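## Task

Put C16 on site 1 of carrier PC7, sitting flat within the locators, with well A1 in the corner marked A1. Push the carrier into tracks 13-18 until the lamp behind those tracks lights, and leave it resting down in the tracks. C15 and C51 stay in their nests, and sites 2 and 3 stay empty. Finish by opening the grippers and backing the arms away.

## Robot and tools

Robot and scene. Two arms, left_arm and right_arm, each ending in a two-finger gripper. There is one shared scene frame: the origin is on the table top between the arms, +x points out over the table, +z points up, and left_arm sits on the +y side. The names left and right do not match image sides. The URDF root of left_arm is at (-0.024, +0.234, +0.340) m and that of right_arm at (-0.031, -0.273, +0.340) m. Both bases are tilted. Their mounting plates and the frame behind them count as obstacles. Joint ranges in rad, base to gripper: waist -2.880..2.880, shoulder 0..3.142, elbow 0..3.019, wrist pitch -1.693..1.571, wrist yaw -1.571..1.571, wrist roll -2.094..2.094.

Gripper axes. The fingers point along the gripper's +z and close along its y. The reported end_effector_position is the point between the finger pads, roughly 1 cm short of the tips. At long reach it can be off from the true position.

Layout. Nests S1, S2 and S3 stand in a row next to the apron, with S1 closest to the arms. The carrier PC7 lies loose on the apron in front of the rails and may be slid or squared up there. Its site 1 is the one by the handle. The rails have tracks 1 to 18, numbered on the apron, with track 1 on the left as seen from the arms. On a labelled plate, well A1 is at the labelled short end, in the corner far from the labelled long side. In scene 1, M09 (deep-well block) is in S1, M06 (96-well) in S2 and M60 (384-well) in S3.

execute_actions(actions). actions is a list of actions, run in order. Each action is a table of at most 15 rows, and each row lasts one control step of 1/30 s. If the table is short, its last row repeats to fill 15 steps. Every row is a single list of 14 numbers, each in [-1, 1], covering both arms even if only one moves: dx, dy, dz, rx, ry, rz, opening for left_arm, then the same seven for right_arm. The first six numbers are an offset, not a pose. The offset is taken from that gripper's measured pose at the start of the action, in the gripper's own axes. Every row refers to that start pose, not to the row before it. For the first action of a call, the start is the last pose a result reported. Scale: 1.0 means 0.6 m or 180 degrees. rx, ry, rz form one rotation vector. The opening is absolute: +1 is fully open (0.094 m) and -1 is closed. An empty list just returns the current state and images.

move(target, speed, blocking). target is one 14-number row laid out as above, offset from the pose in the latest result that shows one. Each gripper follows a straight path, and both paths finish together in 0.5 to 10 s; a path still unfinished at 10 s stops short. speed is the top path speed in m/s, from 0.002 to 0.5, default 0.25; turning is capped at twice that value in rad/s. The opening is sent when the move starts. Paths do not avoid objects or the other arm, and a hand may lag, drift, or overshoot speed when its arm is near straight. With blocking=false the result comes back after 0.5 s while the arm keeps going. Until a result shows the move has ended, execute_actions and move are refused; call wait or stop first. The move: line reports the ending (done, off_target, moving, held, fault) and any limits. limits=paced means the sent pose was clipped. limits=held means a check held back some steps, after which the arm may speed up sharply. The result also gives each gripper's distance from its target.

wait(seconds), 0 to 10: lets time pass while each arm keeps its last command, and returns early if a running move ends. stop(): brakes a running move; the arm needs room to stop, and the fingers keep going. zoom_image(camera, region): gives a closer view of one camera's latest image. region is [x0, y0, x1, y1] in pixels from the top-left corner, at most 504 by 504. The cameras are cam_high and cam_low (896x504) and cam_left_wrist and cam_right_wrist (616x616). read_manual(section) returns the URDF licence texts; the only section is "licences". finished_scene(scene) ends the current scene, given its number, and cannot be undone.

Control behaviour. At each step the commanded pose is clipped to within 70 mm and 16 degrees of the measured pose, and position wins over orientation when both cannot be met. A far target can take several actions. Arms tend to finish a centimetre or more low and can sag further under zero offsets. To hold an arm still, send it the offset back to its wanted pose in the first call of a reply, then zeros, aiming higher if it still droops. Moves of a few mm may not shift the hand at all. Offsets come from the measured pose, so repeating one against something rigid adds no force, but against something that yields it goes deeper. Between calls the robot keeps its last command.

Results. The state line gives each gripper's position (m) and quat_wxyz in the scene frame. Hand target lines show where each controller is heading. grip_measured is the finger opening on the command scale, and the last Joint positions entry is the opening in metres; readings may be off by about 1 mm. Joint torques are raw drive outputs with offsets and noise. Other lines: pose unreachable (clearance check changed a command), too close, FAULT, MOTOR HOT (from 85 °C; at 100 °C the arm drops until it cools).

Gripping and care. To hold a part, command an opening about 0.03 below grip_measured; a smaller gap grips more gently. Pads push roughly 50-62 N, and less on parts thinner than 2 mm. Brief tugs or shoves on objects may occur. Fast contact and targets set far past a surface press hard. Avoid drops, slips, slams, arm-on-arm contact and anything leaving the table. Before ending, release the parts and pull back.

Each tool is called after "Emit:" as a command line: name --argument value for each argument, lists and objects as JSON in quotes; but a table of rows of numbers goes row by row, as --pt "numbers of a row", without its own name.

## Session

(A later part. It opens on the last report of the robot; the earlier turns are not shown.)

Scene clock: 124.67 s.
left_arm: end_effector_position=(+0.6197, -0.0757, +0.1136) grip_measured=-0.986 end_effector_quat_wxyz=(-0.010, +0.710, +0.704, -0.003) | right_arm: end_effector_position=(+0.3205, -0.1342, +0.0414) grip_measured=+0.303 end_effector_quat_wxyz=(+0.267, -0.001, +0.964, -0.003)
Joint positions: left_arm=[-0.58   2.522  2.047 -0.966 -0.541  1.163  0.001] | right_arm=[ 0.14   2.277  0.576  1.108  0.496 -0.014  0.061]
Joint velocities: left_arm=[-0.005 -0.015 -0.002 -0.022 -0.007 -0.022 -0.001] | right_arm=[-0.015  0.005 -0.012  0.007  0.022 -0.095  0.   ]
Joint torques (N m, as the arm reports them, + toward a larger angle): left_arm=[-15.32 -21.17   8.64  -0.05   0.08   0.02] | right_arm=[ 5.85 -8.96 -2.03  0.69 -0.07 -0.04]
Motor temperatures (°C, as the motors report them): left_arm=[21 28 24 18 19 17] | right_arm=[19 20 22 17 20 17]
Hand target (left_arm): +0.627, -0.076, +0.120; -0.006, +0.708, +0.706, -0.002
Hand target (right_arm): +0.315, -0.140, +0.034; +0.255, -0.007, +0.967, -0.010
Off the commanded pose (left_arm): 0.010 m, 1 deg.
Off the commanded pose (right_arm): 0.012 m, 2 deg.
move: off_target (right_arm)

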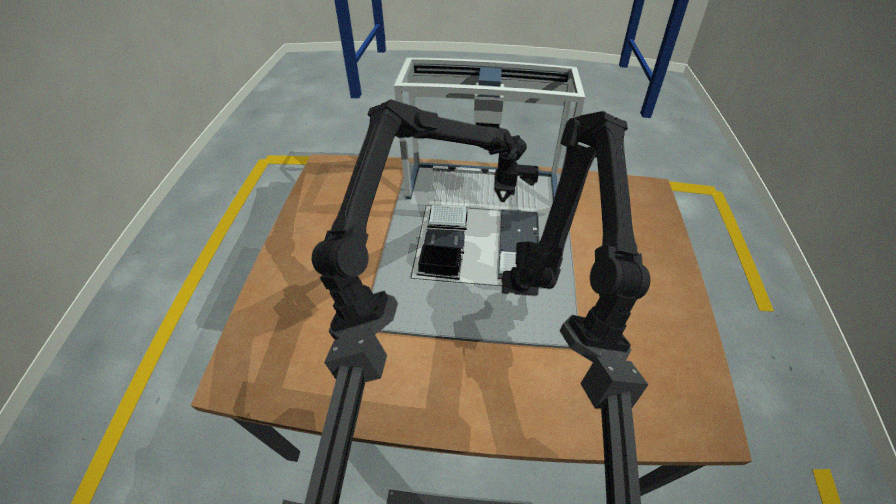

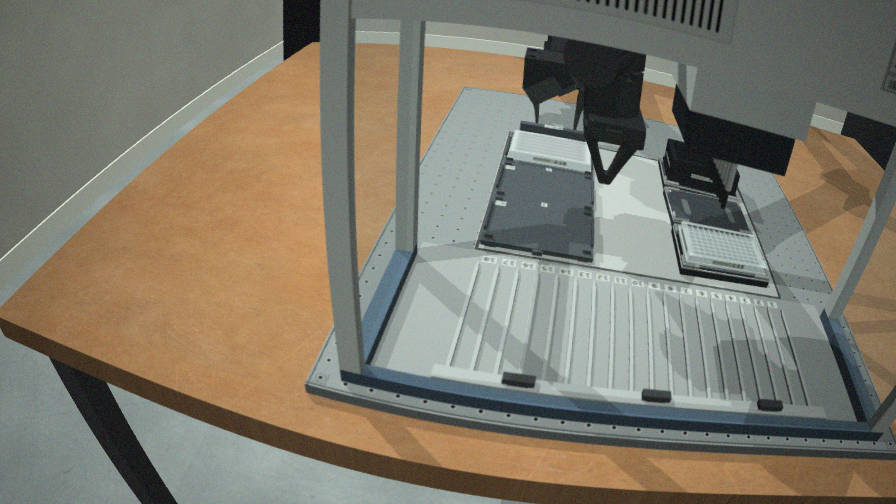

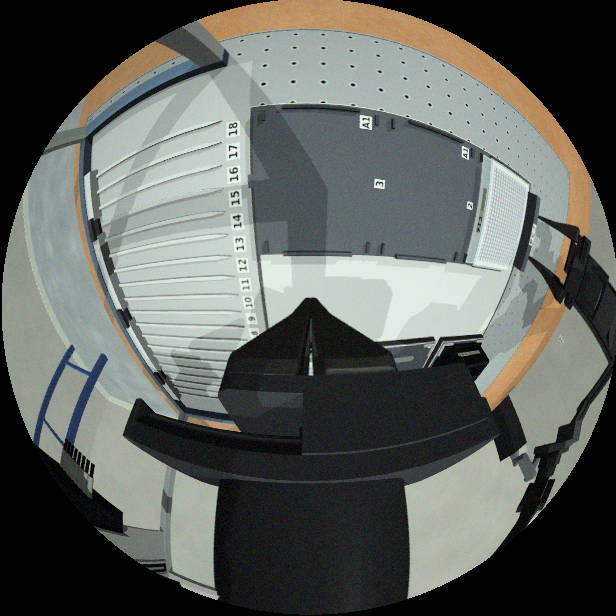

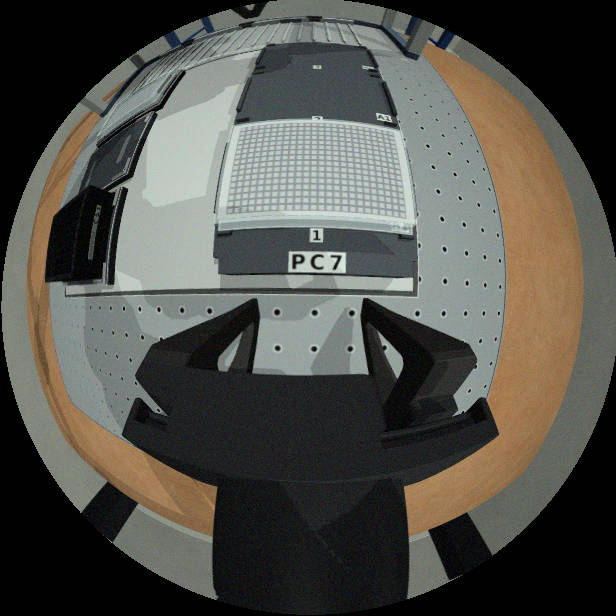

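Emit:
move --target '[0,0.012,-0.01,0,0,0,-1,0.016,-0.018,0.025,0,-0.008,0,0.3]' --speed 0.03

Emit:
move --target '[0,0,0,0,0,0,-1,-0.11,-0.015,0.06,0,-0.012,0.005,0.3]' --speed 0.022

Emit:
zoom_image --camera "cam_left_wrist" --region '[160,90,340,270]'

Scene clock: 128.60 s.
left_arm: end_effector_position=(+0.6173, -0.0747, +0.1137) grip_measured=-0.986 end_effector_quat_wxyz=(-0.014, +0.712, +0.702, -0.005) | right_arm: end_effector_position=(+0.3196, -0.1389, +0.0276) grip_measured=+0.303 end_effector_quat_wxyz=(+0.277, -0.003, +0.961, +0.002)
Joint positions: left_arm=[-0.58   2.522  2.047 -0.978 -0.541  1.163  0.001] | right_arm=[ 0.106  2.335  0.593  1.183  0.456 -0.047  0.061]
Joint velocities: left_arm=[-0.015 -0.015 -0.007 -0.007 -0.007  0.037 -0.001] | right_arm=[-0.034 -0.015 -0.007 -0.002  0.051 -0.007 -0.   ]
Joint torques (N m, as the arm reports them, + toward a larger angle): left_arm=[-15.18 -20.96   9.12  -0.07   0.09   0.03] | right_arm=[ 5.96 -8.87 -2.07  1.97 -0.08 -0.05]
Motor temperatures (°C, as the motors report them): left_arm=[21 28 24 18 19 17] | right_arm=[19 20 22 17 20 17]
Hand target (left_arm): +0.627, -0.076, +0.120; -0.009, +0.710, +0.705, -0.003
Hand target (right_arm): +0.320, -0.146, +0.023; +0.278, -0.001, +0.960, -0.003
Off the commanded pose (left_arm): 0.011 m, 1 deg.
Off the commanded pose (right_arm): 0.007 m, 1 deg.
move: off_target (left_arm)

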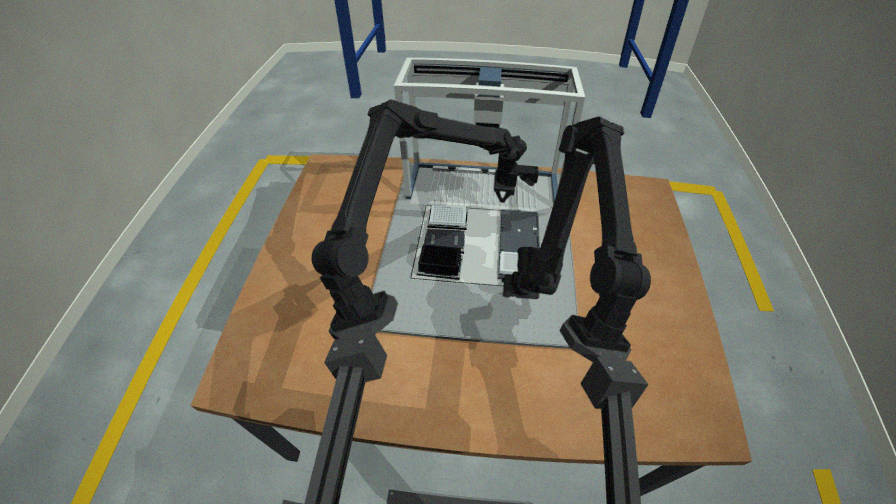

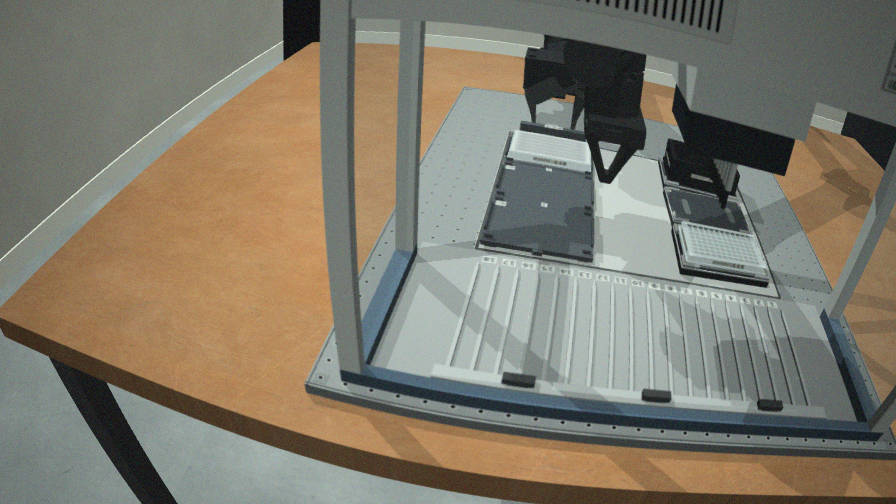

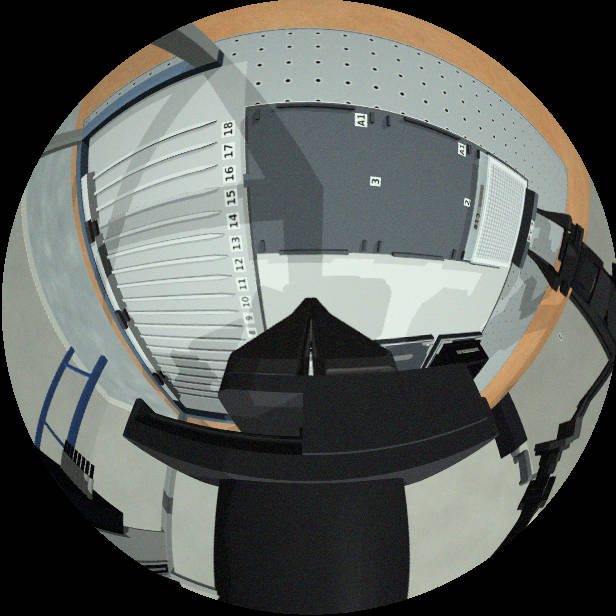

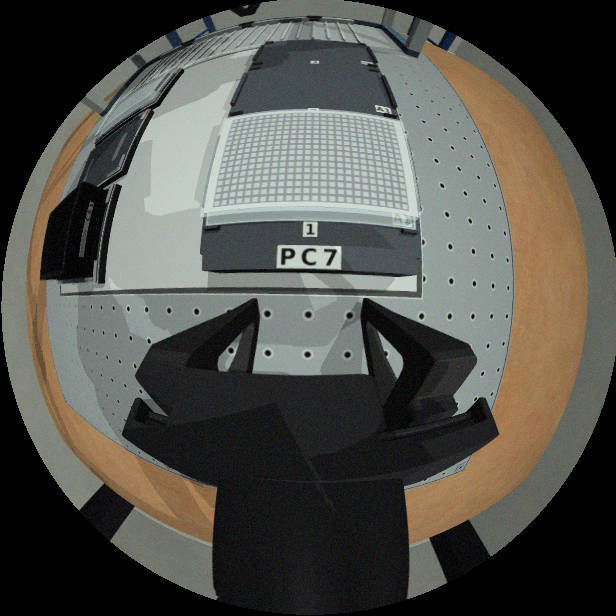

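Scene clock: 132.37 s.
left_arm: end_effector_position=(+0.6173, -0.0747, +0.1137) grip_measured=-0.986 end_effector_quat_wxyz=(-0.014, +0.712, +0.702, -0.005) | right_arm: end_effector_position=(+0.3640, -0.1397, +0.0289) grip_measured=+0.303 end_effector_quat_wxyz=(+0.271, -0.011, +0.962, +0.008)
Joint positions: left_arm=[-0.58   2.522  2.047 -0.978 -0.541  1.163  0.001] | right_arm=[ 0.075  2.235  0.657  1.012  0.415 -0.072  0.061]
Joint velocities: left_arm=[-0.005 -0.005 -0.022  0.012 -0.022  0.051 -0.001] | right_arm=[ 0.024 -0.015  0.002 -0.012  0.066 -0.007  0.001]
Joint torques (N m, as the arm reports them, + toward a larger angle): left_arm=[-15.17 -21.35   6.43   0.45   0.09   0.03] | right_arm=[  5.04 -13.41   0.85   1.03  -0.28  -0.07]
Motor temperatures (°C, as the motors report them): left_arm=[21 28 24 18 19 17] | right_arm=[19 20 22 17 21 17]
Hand target (left_arm): +0.617, -0.075, +0.114; -0.014, +0.712, +0.702, -0.005
Hand target (right_arm): +0.395, -0.148, +0.033; +0.295, +0.004, +0.955, +0.004
Off the commanded pose (left_arm): 0.000 m, 0 deg.
Off the commanded pose (right_arm): 0.032 m, 3 deg.
move: off_target (right_arm)

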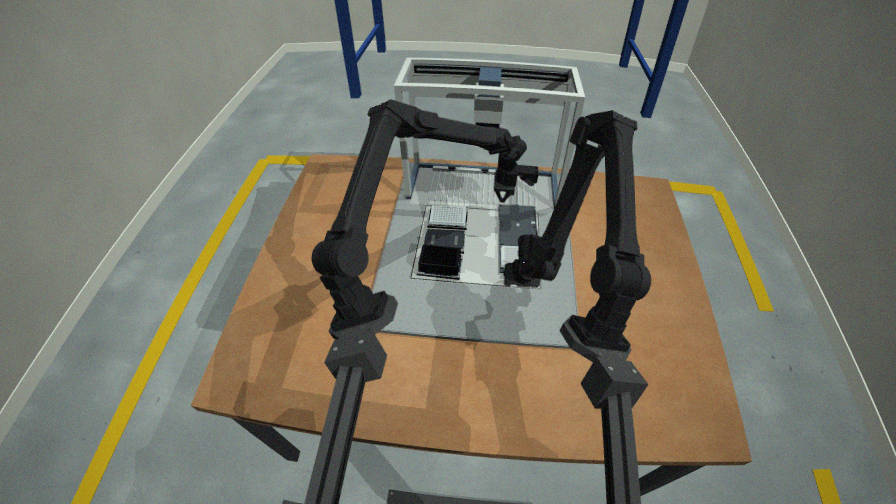

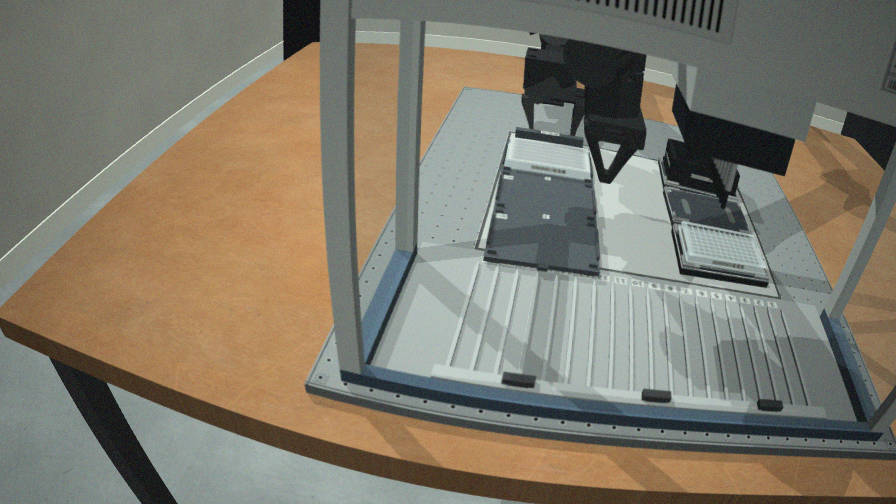

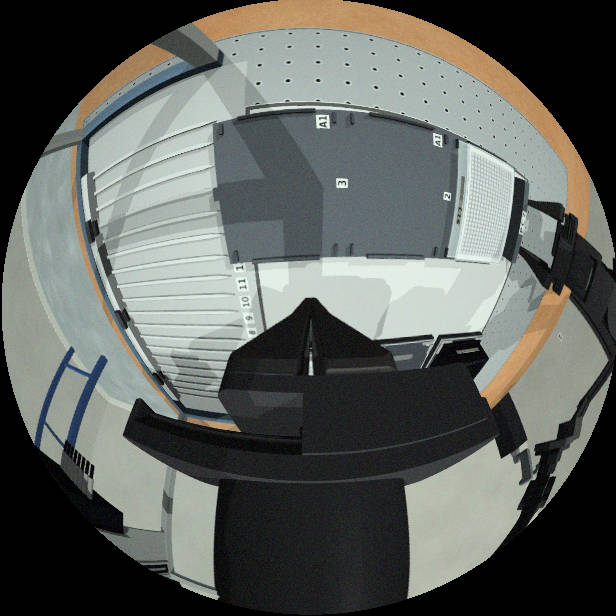

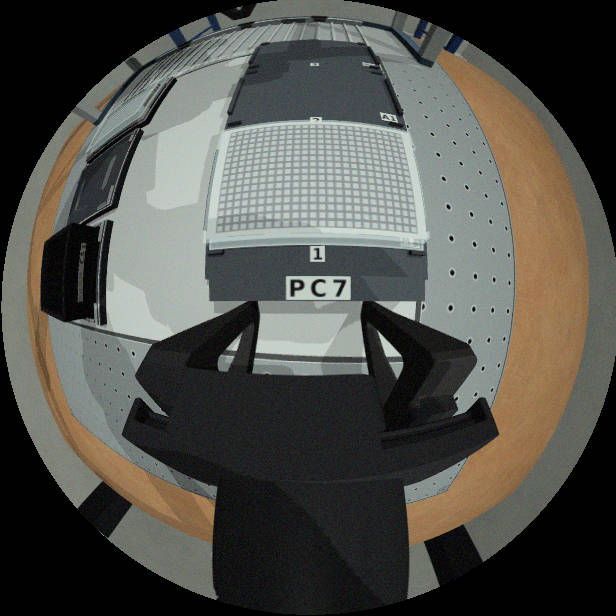

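Region (160, 90, 340, 270) of cam_left_wrist's 616x616 image, scaled by 2.800, with more detail than that image has.

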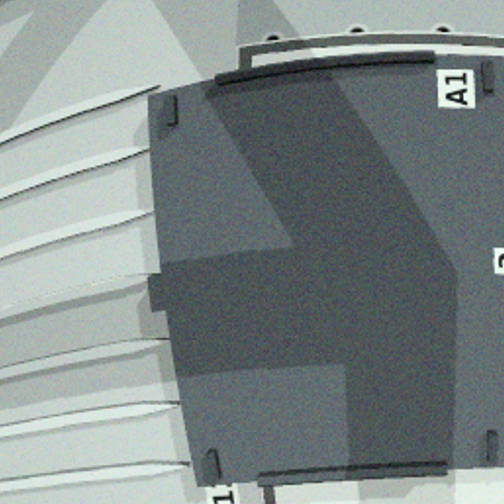

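Emit:
move --target '[0.075,0.05,0.0,-0.009,-0.004,-0.005,-1,0.02,-0.01,-0.012,0,0,0.02,0.3]' --speed 0.06

Emit:
move --target '[0,0.015,0.14,0,0,0,-1,0,0,0,0,0,0,0.3]' --speed 0.06

Scene clock: 137.17 s.
left_arm: end_effector_position=(+0.6312, -0.0382, +0.1023) grip_measured=-0.986 end_effector_quat_wxyz=(-0.015, +0.711, +0.703, -0.005) | right_arm: end_effector_position=(+0.3608, -0.1404, +0.0312) grip_measured=+0.303 end_effector_quat_wxyz=(+0.277, +0.013, +0.961, +0.017)
Joint positions: left_arm=[-0.525  2.495  2.022 -0.948 -0.534  1.223  0.001] | right_arm=[ 0.075  2.241  0.644  1.044  0.41  -0.025  0.061]
Joint velocities: left_arm=[ 0.005 -0.015  0.002  0.002  0.022 -0.037 -0.001] | right_arm=[-0.015  0.005 -0.002 -0.007 -0.022  0.037 -0.   ]
Joint torques (N m, as the arm reports them, + toward a larger angle): left_arm=[-13.68 -23.11   6.63   0.95   0.24   0.18] | right_arm=[ 6.23 -9.82 -2.74  1.89 -0.11  0.11]
Motor temperatures (°C, as the motors report them): left_arm=[21 28 24 18 19 17] | right_arm=[19 20 22 17 21 17]
Hand target (left_arm): +0.647, -0.029, +0.113; -0.000, +0.706, +0.708, +0.001
Hand target (right_arm): +0.350, -0.146, +0.029; +0.271, +0.019, +0.962, +0.017
Off the commanded pose (left_arm): 0.022 m, 2 deg.
Off the commanded pose (right_arm): 0.012 m, 1 deg.
move: off_target (left_arm, right_arm)

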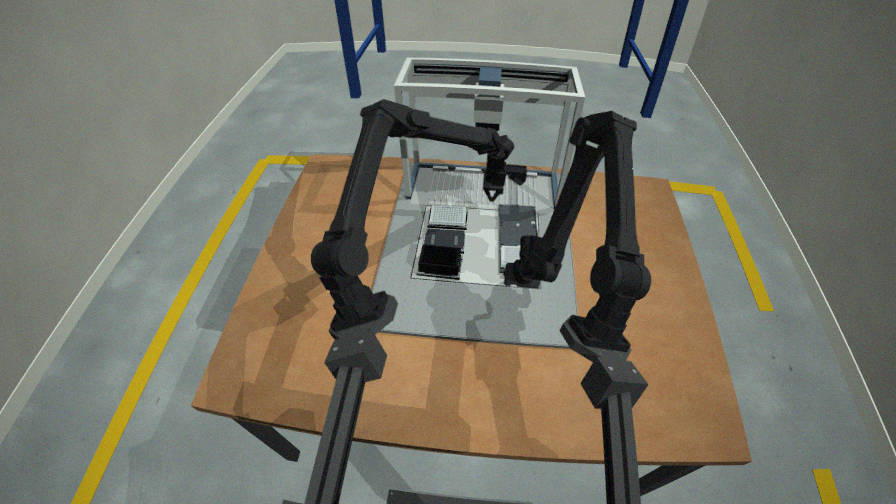

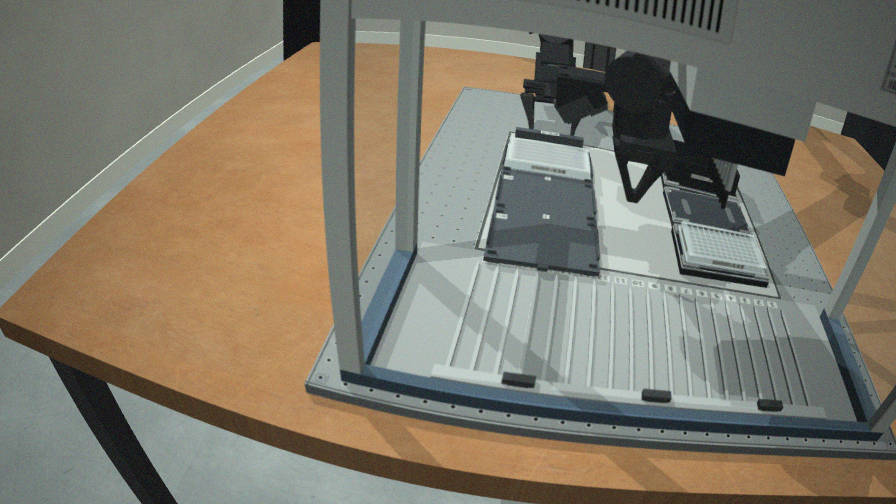

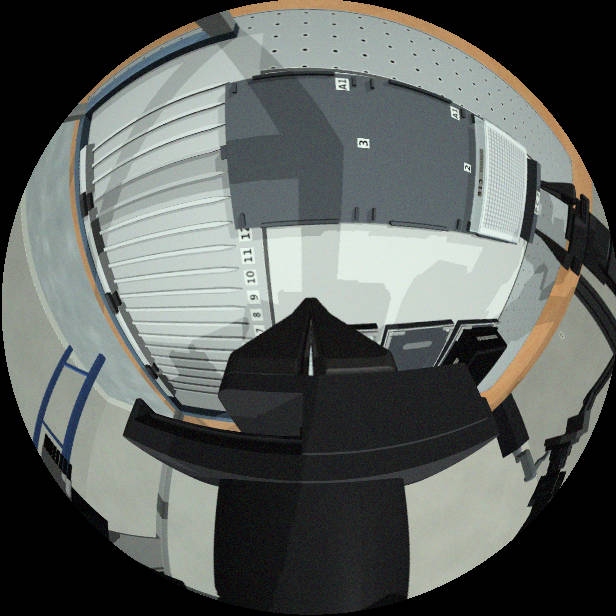

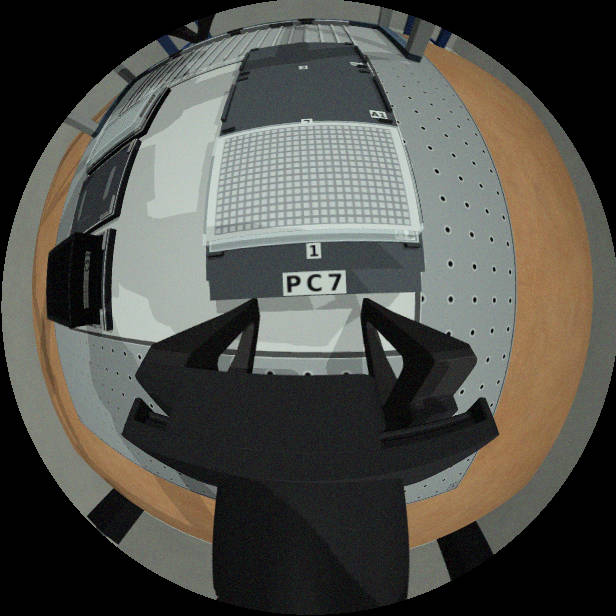

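Scene clock: 138.97 s.
left_arm: end_effector_position=(+0.6262, -0.0409, +0.0246) grip_measured=-0.986 end_effector_quat_wxyz=(-0.023, +0.714, +0.700, -0.010) | right_arm: end_effector_position=(+0.3608, -0.1404, +0.0312) grip_measured=+0.303 end_effector_quat_wxyz=(+0.277, +0.013, +0.961, +0.017)
Joint positions: left_arm=[-0.476  2.64   2.117 -0.891 -0.526  1.279  0.001] | right_arm=[ 0.075  2.241  0.644  1.044  0.41  -0.025  0.061]
Joint velocities: left_arm=[-0.015 -0.015  0.007  0.007 -0.022 -0.037 -0.001] | right_arm=[-0.015 -0.005 -0.002 -0.007  0.007 -0.007 -0.001]
Joint torques (N m, as the arm reports them, + toward a larger angle): left_arm=[-13.78 -20.61   8.61   0.84   0.21   0.18] | right_arm=[  7.46 -10.99  -1.49   1.14   0.01   0.01]
Motor temperatures (°C, as the motors report them): left_arm=[21 28 24 18 19 17] | right_arm=[19 20 22 17 21 17]
Hand target (left_arm): +0.637, -0.037, +0.018; -0.015, +0.711, +0.703, -0.006
Hand target (right_arm): +0.361, -0.140, +0.031; +0.277, +0.013, +0.961, +0.017
Off the commanded pose (left_arm): 0.014 m, 1 deg.
Off the commanded pose (right_arm): 0.000 m, 0 deg.
move: off_target (left_arm)

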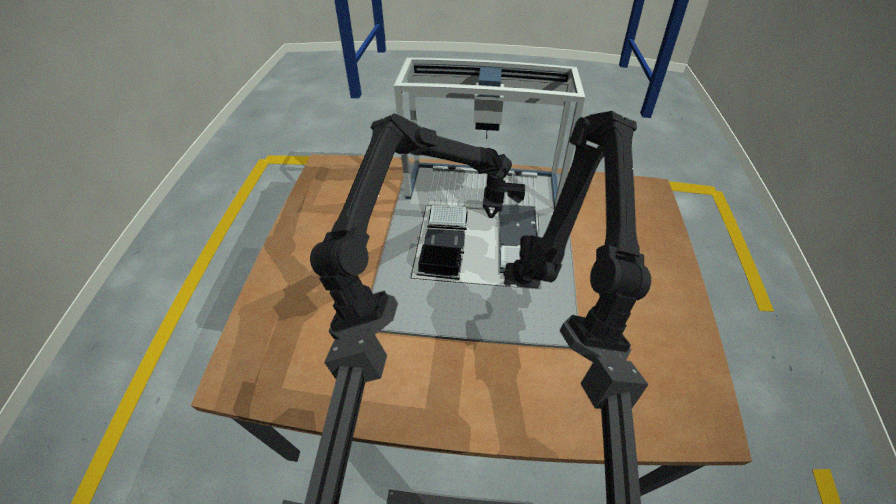

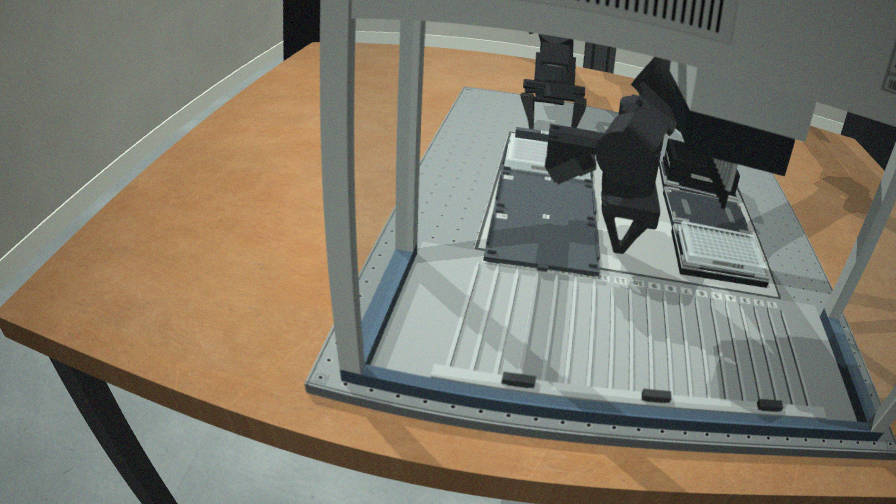

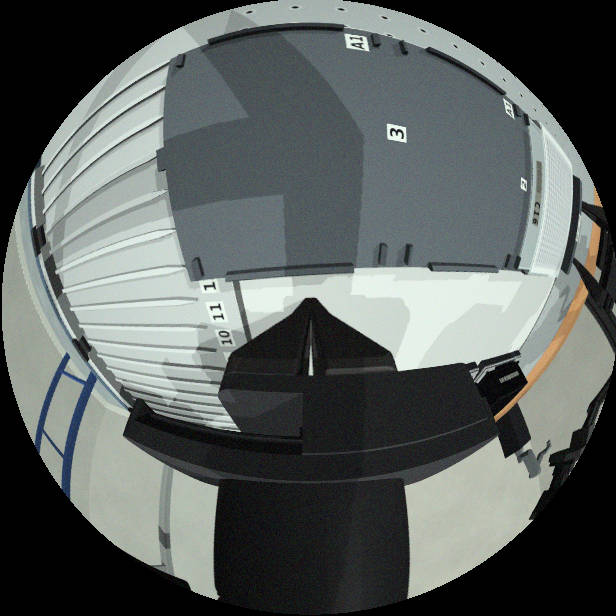

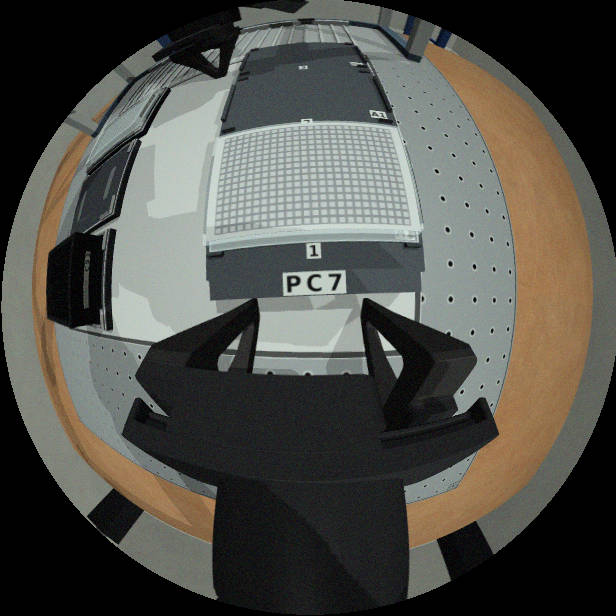

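Emit:
move --target '[-0.055,0.02,-0.012,-0.012,-0.005,-0.005,-1,0.02,0,-0.01,0,0,-0.008,0.3]' --speed 0.015

Emit:
zoom_image --camera "cam_low" --region '[450,200,650,320]'

Scene clock: 144.23 s.
left_arm: end_effector_position=(+0.6356, -0.0568, +0.0247) grip_measured=-0.986 end_effector_quat_wxyz=(-0.010, +0.708, +0.706, -0.004) | right_arm: end_effector_position=(+0.3594, -0.1404, +0.0298) grip_measured=+0.303 end_effector_quat_wxyz=(+0.282, +0.010, +0.959, +0.015)
Joint positions: left_arm=[-0.49   2.673  2.174 -0.891 -0.527  1.261  0.001] | right_arm=[ 0.075  2.256  0.644  1.07   0.412 -0.036  0.061]
Joint velocities: left_arm=[-0.005  0.005 -0.007  0.007 -0.007 -0.051  0.   ] | right_arm=[-0.005 -0.015 -0.012 -0.022 -0.066 -0.007  0.   ]
Joint torques (N m, as the arm reports them, + toward a larger angle): left_arm=[-17.21 -20.21   9.07   0.05  -0.02  -0.11] | right_arm=[ 8.32 -9.86 -2.9   1.95  0.07 -0.09]
Motor temperatures (°C, as the motors report them): left_arm=[21 28 24 18 19 17] | right_arm=[19 21 22 17 20 17]
Hand target (left_arm): +0.638, -0.074, +0.031; -0.004, +0.709, +0.705, -0.001
Hand target (right_arm): +0.348, -0.140, +0.030; +0.277, +0.001, +0.961, +0.014
Off the commanded pose (left_arm): 0.019 m, 1 deg.
Off the commanded pose (right_arm): 0.012 m, 1 deg.
move: off_target (left_arm, right_arm)

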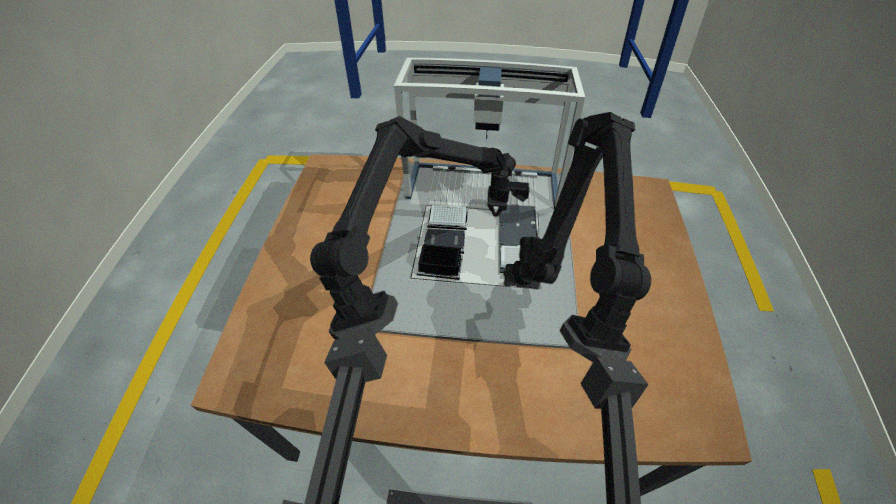

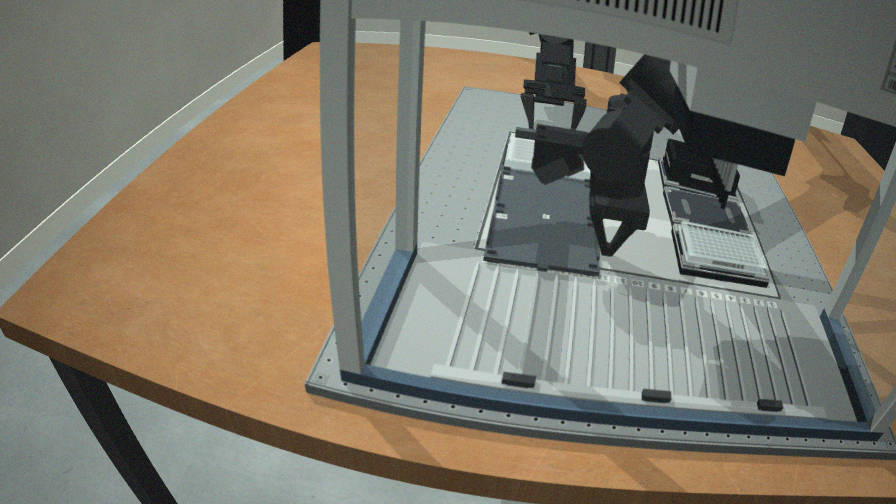

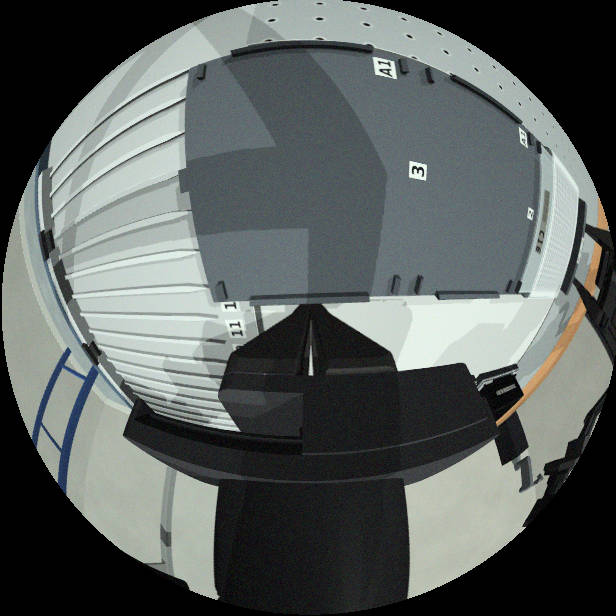

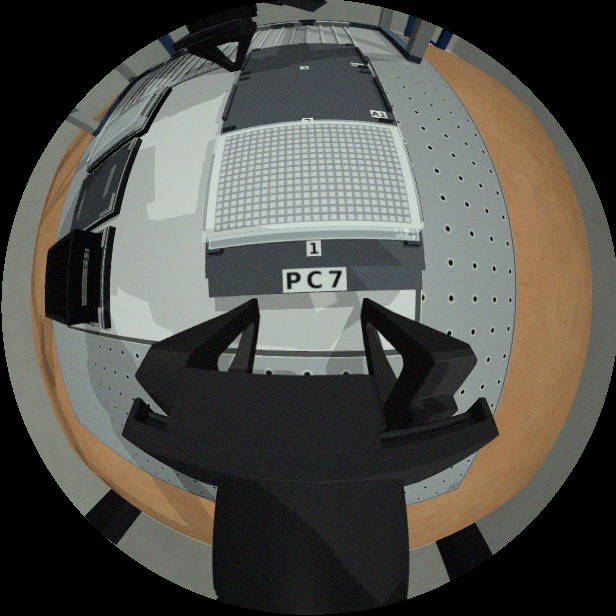

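Region (450, 200, 650, 320) of cam_low's 896x504 image, scaled by 2.520, with more detail than that image has; it fills the top 302 rows of this view, and the rest is white.

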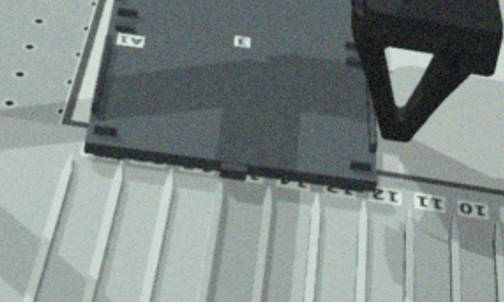

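Emit:
move --target '[-0.045,0.005,-0.014,-0.005,0,0,-1,0,0,0,0,0,0,0.3]' --speed 0.012

Emit:
zoom_image --camera "cam_low" --region '[450,200,650,320]'

Scene clock: 149.47 s.
left_arm: end_effector_position=(+0.6395, -0.0571, +0.0251) grip_measured=-0.986 end_effector_quat_wxyz=(-0.014, +0.704, +0.710, +0.001) | right_arm: end_effector_position=(+0.3594, -0.1404, +0.0298) grip_measured=+0.303 end_effector_quat_wxyz=(+0.282, +0.010, +0.959, +0.015)
Joint positions: left_arm=[-0.492  2.687  2.204 -0.912 -0.54   1.245  0.001] | right_arm=[ 0.075  2.256  0.644  1.07   0.412 -0.037  0.061]
Joint velocities: left_arm=[-0.015  0.005 -0.012 -0.022 -0.007 -0.066  0.001] | right_arm=[-0.005  0.005  0.002 -0.002 -0.007  0.022 -0.   ]
Joint torques (N m, as the arm reports them, + toward a larger angle): left_arm=[-18.39 -20.25   9.23   0.1    0.17  -0.1 ] | right_arm=[  7.45 -10.76  -1.62   1.18  -0.02   0.  ]
Motor temperatures (°C, as the motors report them): left_arm=[22 28 25 18 19 17] | right_arm=[19 21 22 17 20 17]
Hand target (left_arm): +0.638, -0.083, +0.033; -0.004, +0.708, +0.706, +0.002
Hand target (right_arm): +0.359, -0.140, +0.030; +0.282, +0.010, +0.959, +0.015
Off the commanded pose (left_arm): 0.028 m, 1 deg.
Off the commanded pose (right_arm): 0.000 m, 0 deg.
move: off_target (left_arm)

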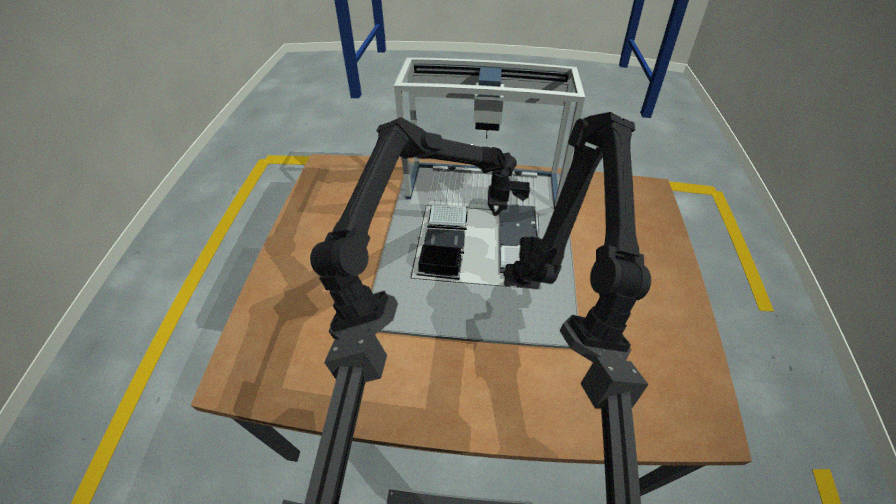

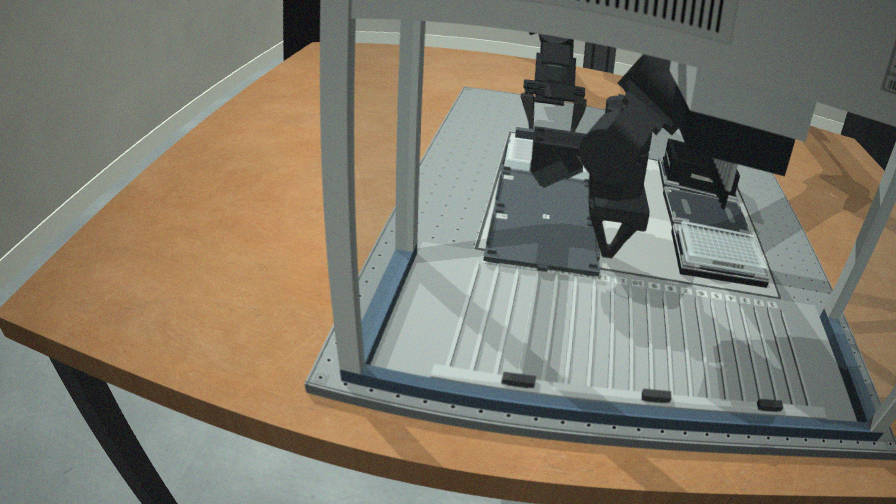

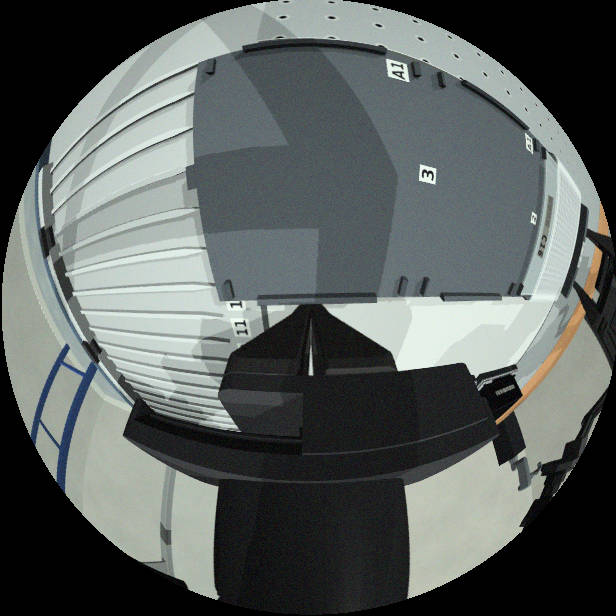

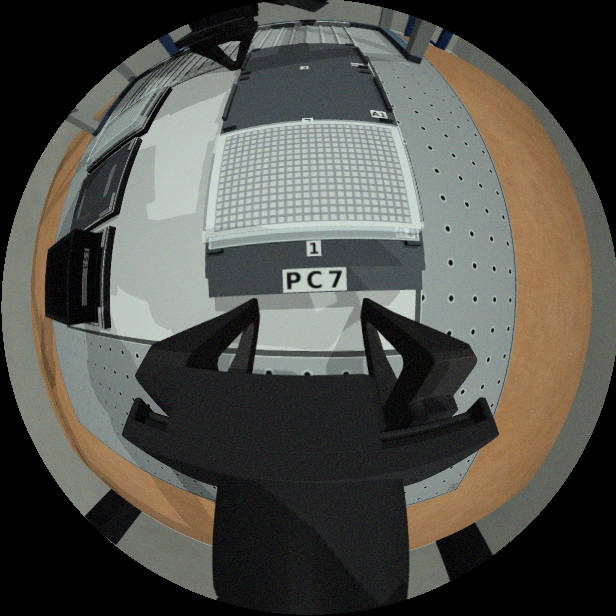

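Region (450, 200, 650, 320) of cam_low's 896x504 image, scaled by 2.520, with more detail than that image has; it fills the top 302 rows of this view, and the rest is white.

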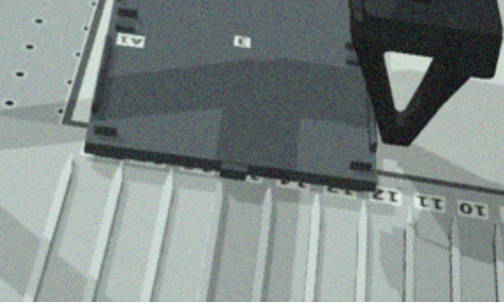

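Push harder via pulse.

Emit:
execute_actions --actions '[[[-0.065,0,-0.016,0,0,0,-1,0,0,0,0,0,0,0.3],[-0.065,0,-0.016,0,0,0,-1,0,0,0,0,0,0,0.3],[-0.065,0,-0.016,0,0,0,-1,0,0,0,0,0,0,0.3],[-0.065,0,-0.016,0,0,0,-1,0,0,0,0,0,0,0.3],[-0.065,0,-0.016,0,0,0,-1,0,0,0,0,0,0,0.3],[-0.065,0,-0.016,0,0,0,-1,0,0,0,0,0,0,0.3],[-0.03,0,-0.012,0,0,0,-1,0,0,0,0,0,0,0.3]]]'

Emit:
zoom_image --camera "cam_low" --region '[450,200,650,320]'

Scene clock: 153.47 s.
left_arm: end_effector_position=(+0.6401, -0.0616, +0.0244) grip_measured=-0.986 end_effector_quat_wxyz=(-0.026, +0.701, +0.713, +0.002) | right_arm: end_effector_position=(+0.3594, -0.1404, +0.0298) grip_measured=+0.303 end_effector_quat_wxyz=(+0.282, +0.010, +0.959, +0.015)
Joint positions: left_arm=[-0.499  2.72   2.266 -0.969 -0.552  1.217  0.001] | right_arm=[ 0.075  2.256  0.644  1.07   0.412 -0.037  0.061]
Joint velocities: left_arm=[-0.005  0.005  0.002 -0.007  0.022 -0.022  0.   ] | right_arm=[ 0.005 -0.015 -0.007  0.007 -0.007 -0.007  0.   ]
Joint torques (N m, as the arm reports them, + toward a larger angle): left_arm=[-17.15 -22.21   5.69   0.96   0.41   0.03] | right_arm=[  7.37 -10.93  -1.56   1.15  -0.03   0.02]
Motor temperatures (°C, as the motors report them): left_arm=[22 28 25 18 19 17] | right_arm=[19 21 22 17 20 17]
Hand target (left_arm): +0.640, -0.075, +0.032; -0.015, +0.704, +0.710, +0.001
Hand target (right_arm): +0.359, -0.140, +0.030; +0.282, +0.010, +0.959, +0.015
Off the commanded pose (left_arm): 0.016 m, 1 deg.
Off the commanded pose (right_arm): 0.000 m, 0 deg.

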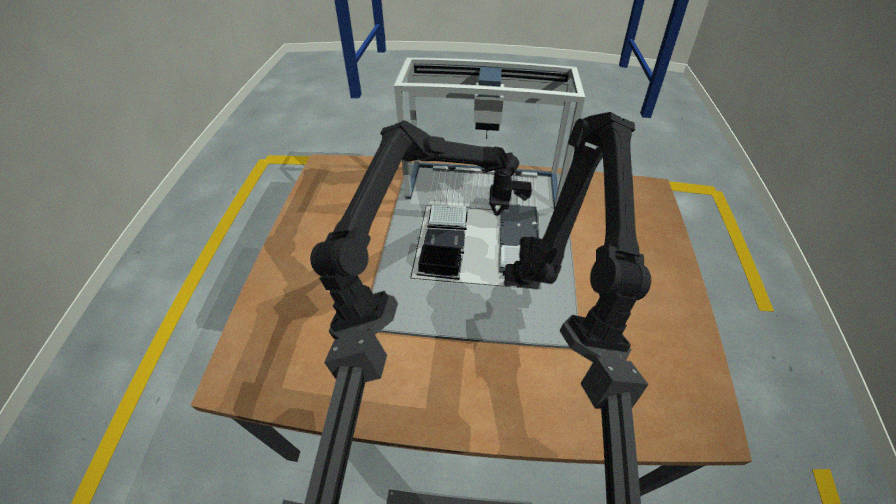

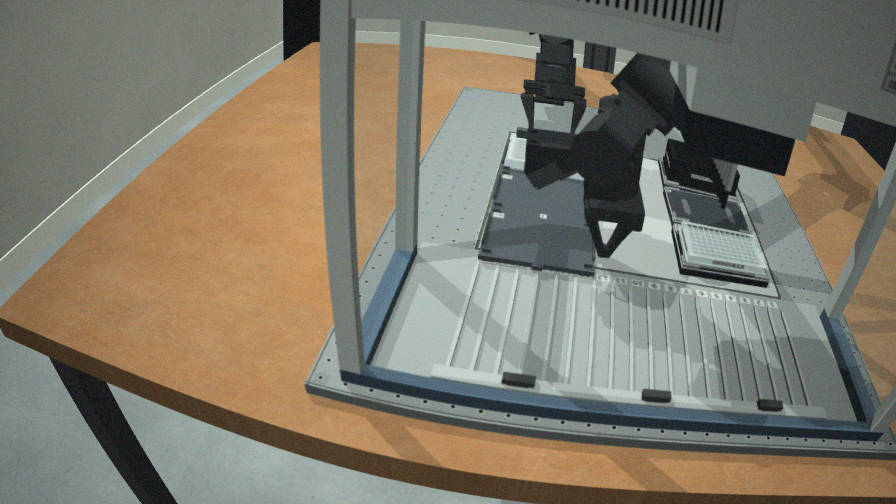

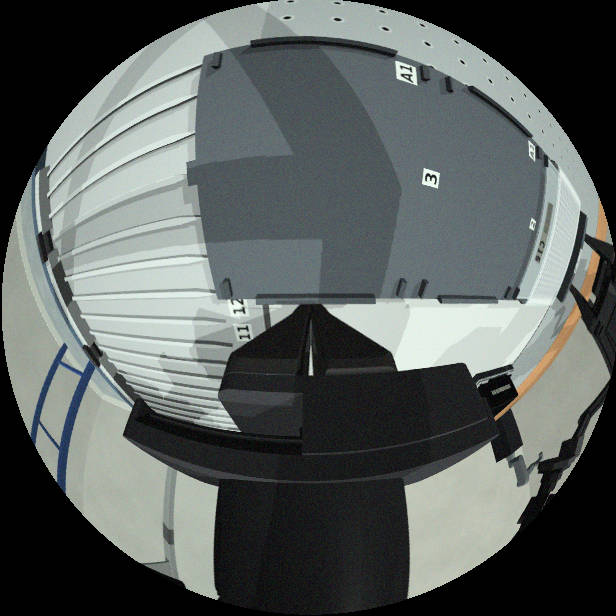

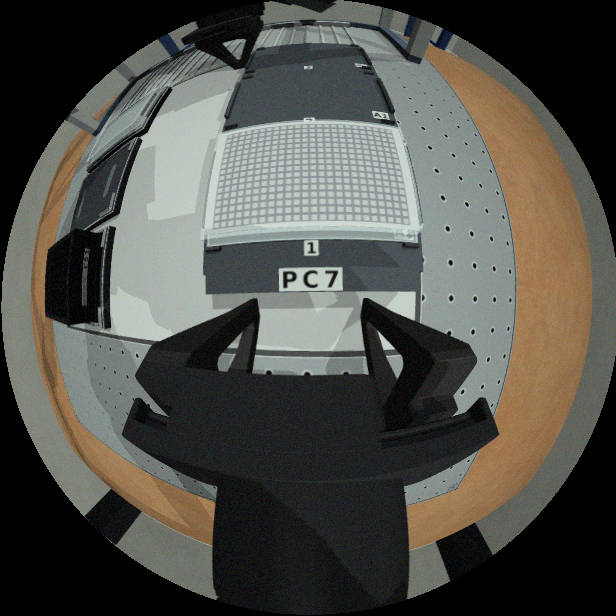

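Region (450, 200, 650, 320) of cam_low's 896x504 image, scaled by 2.520, with more detail than that image has; it fills the top 302 rows of this view, and the rest is white.

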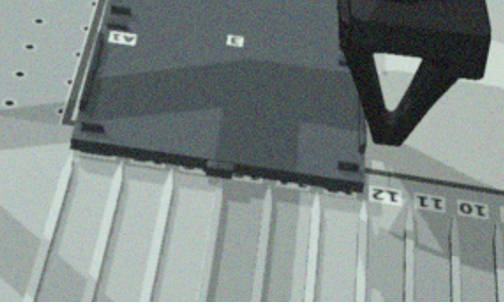

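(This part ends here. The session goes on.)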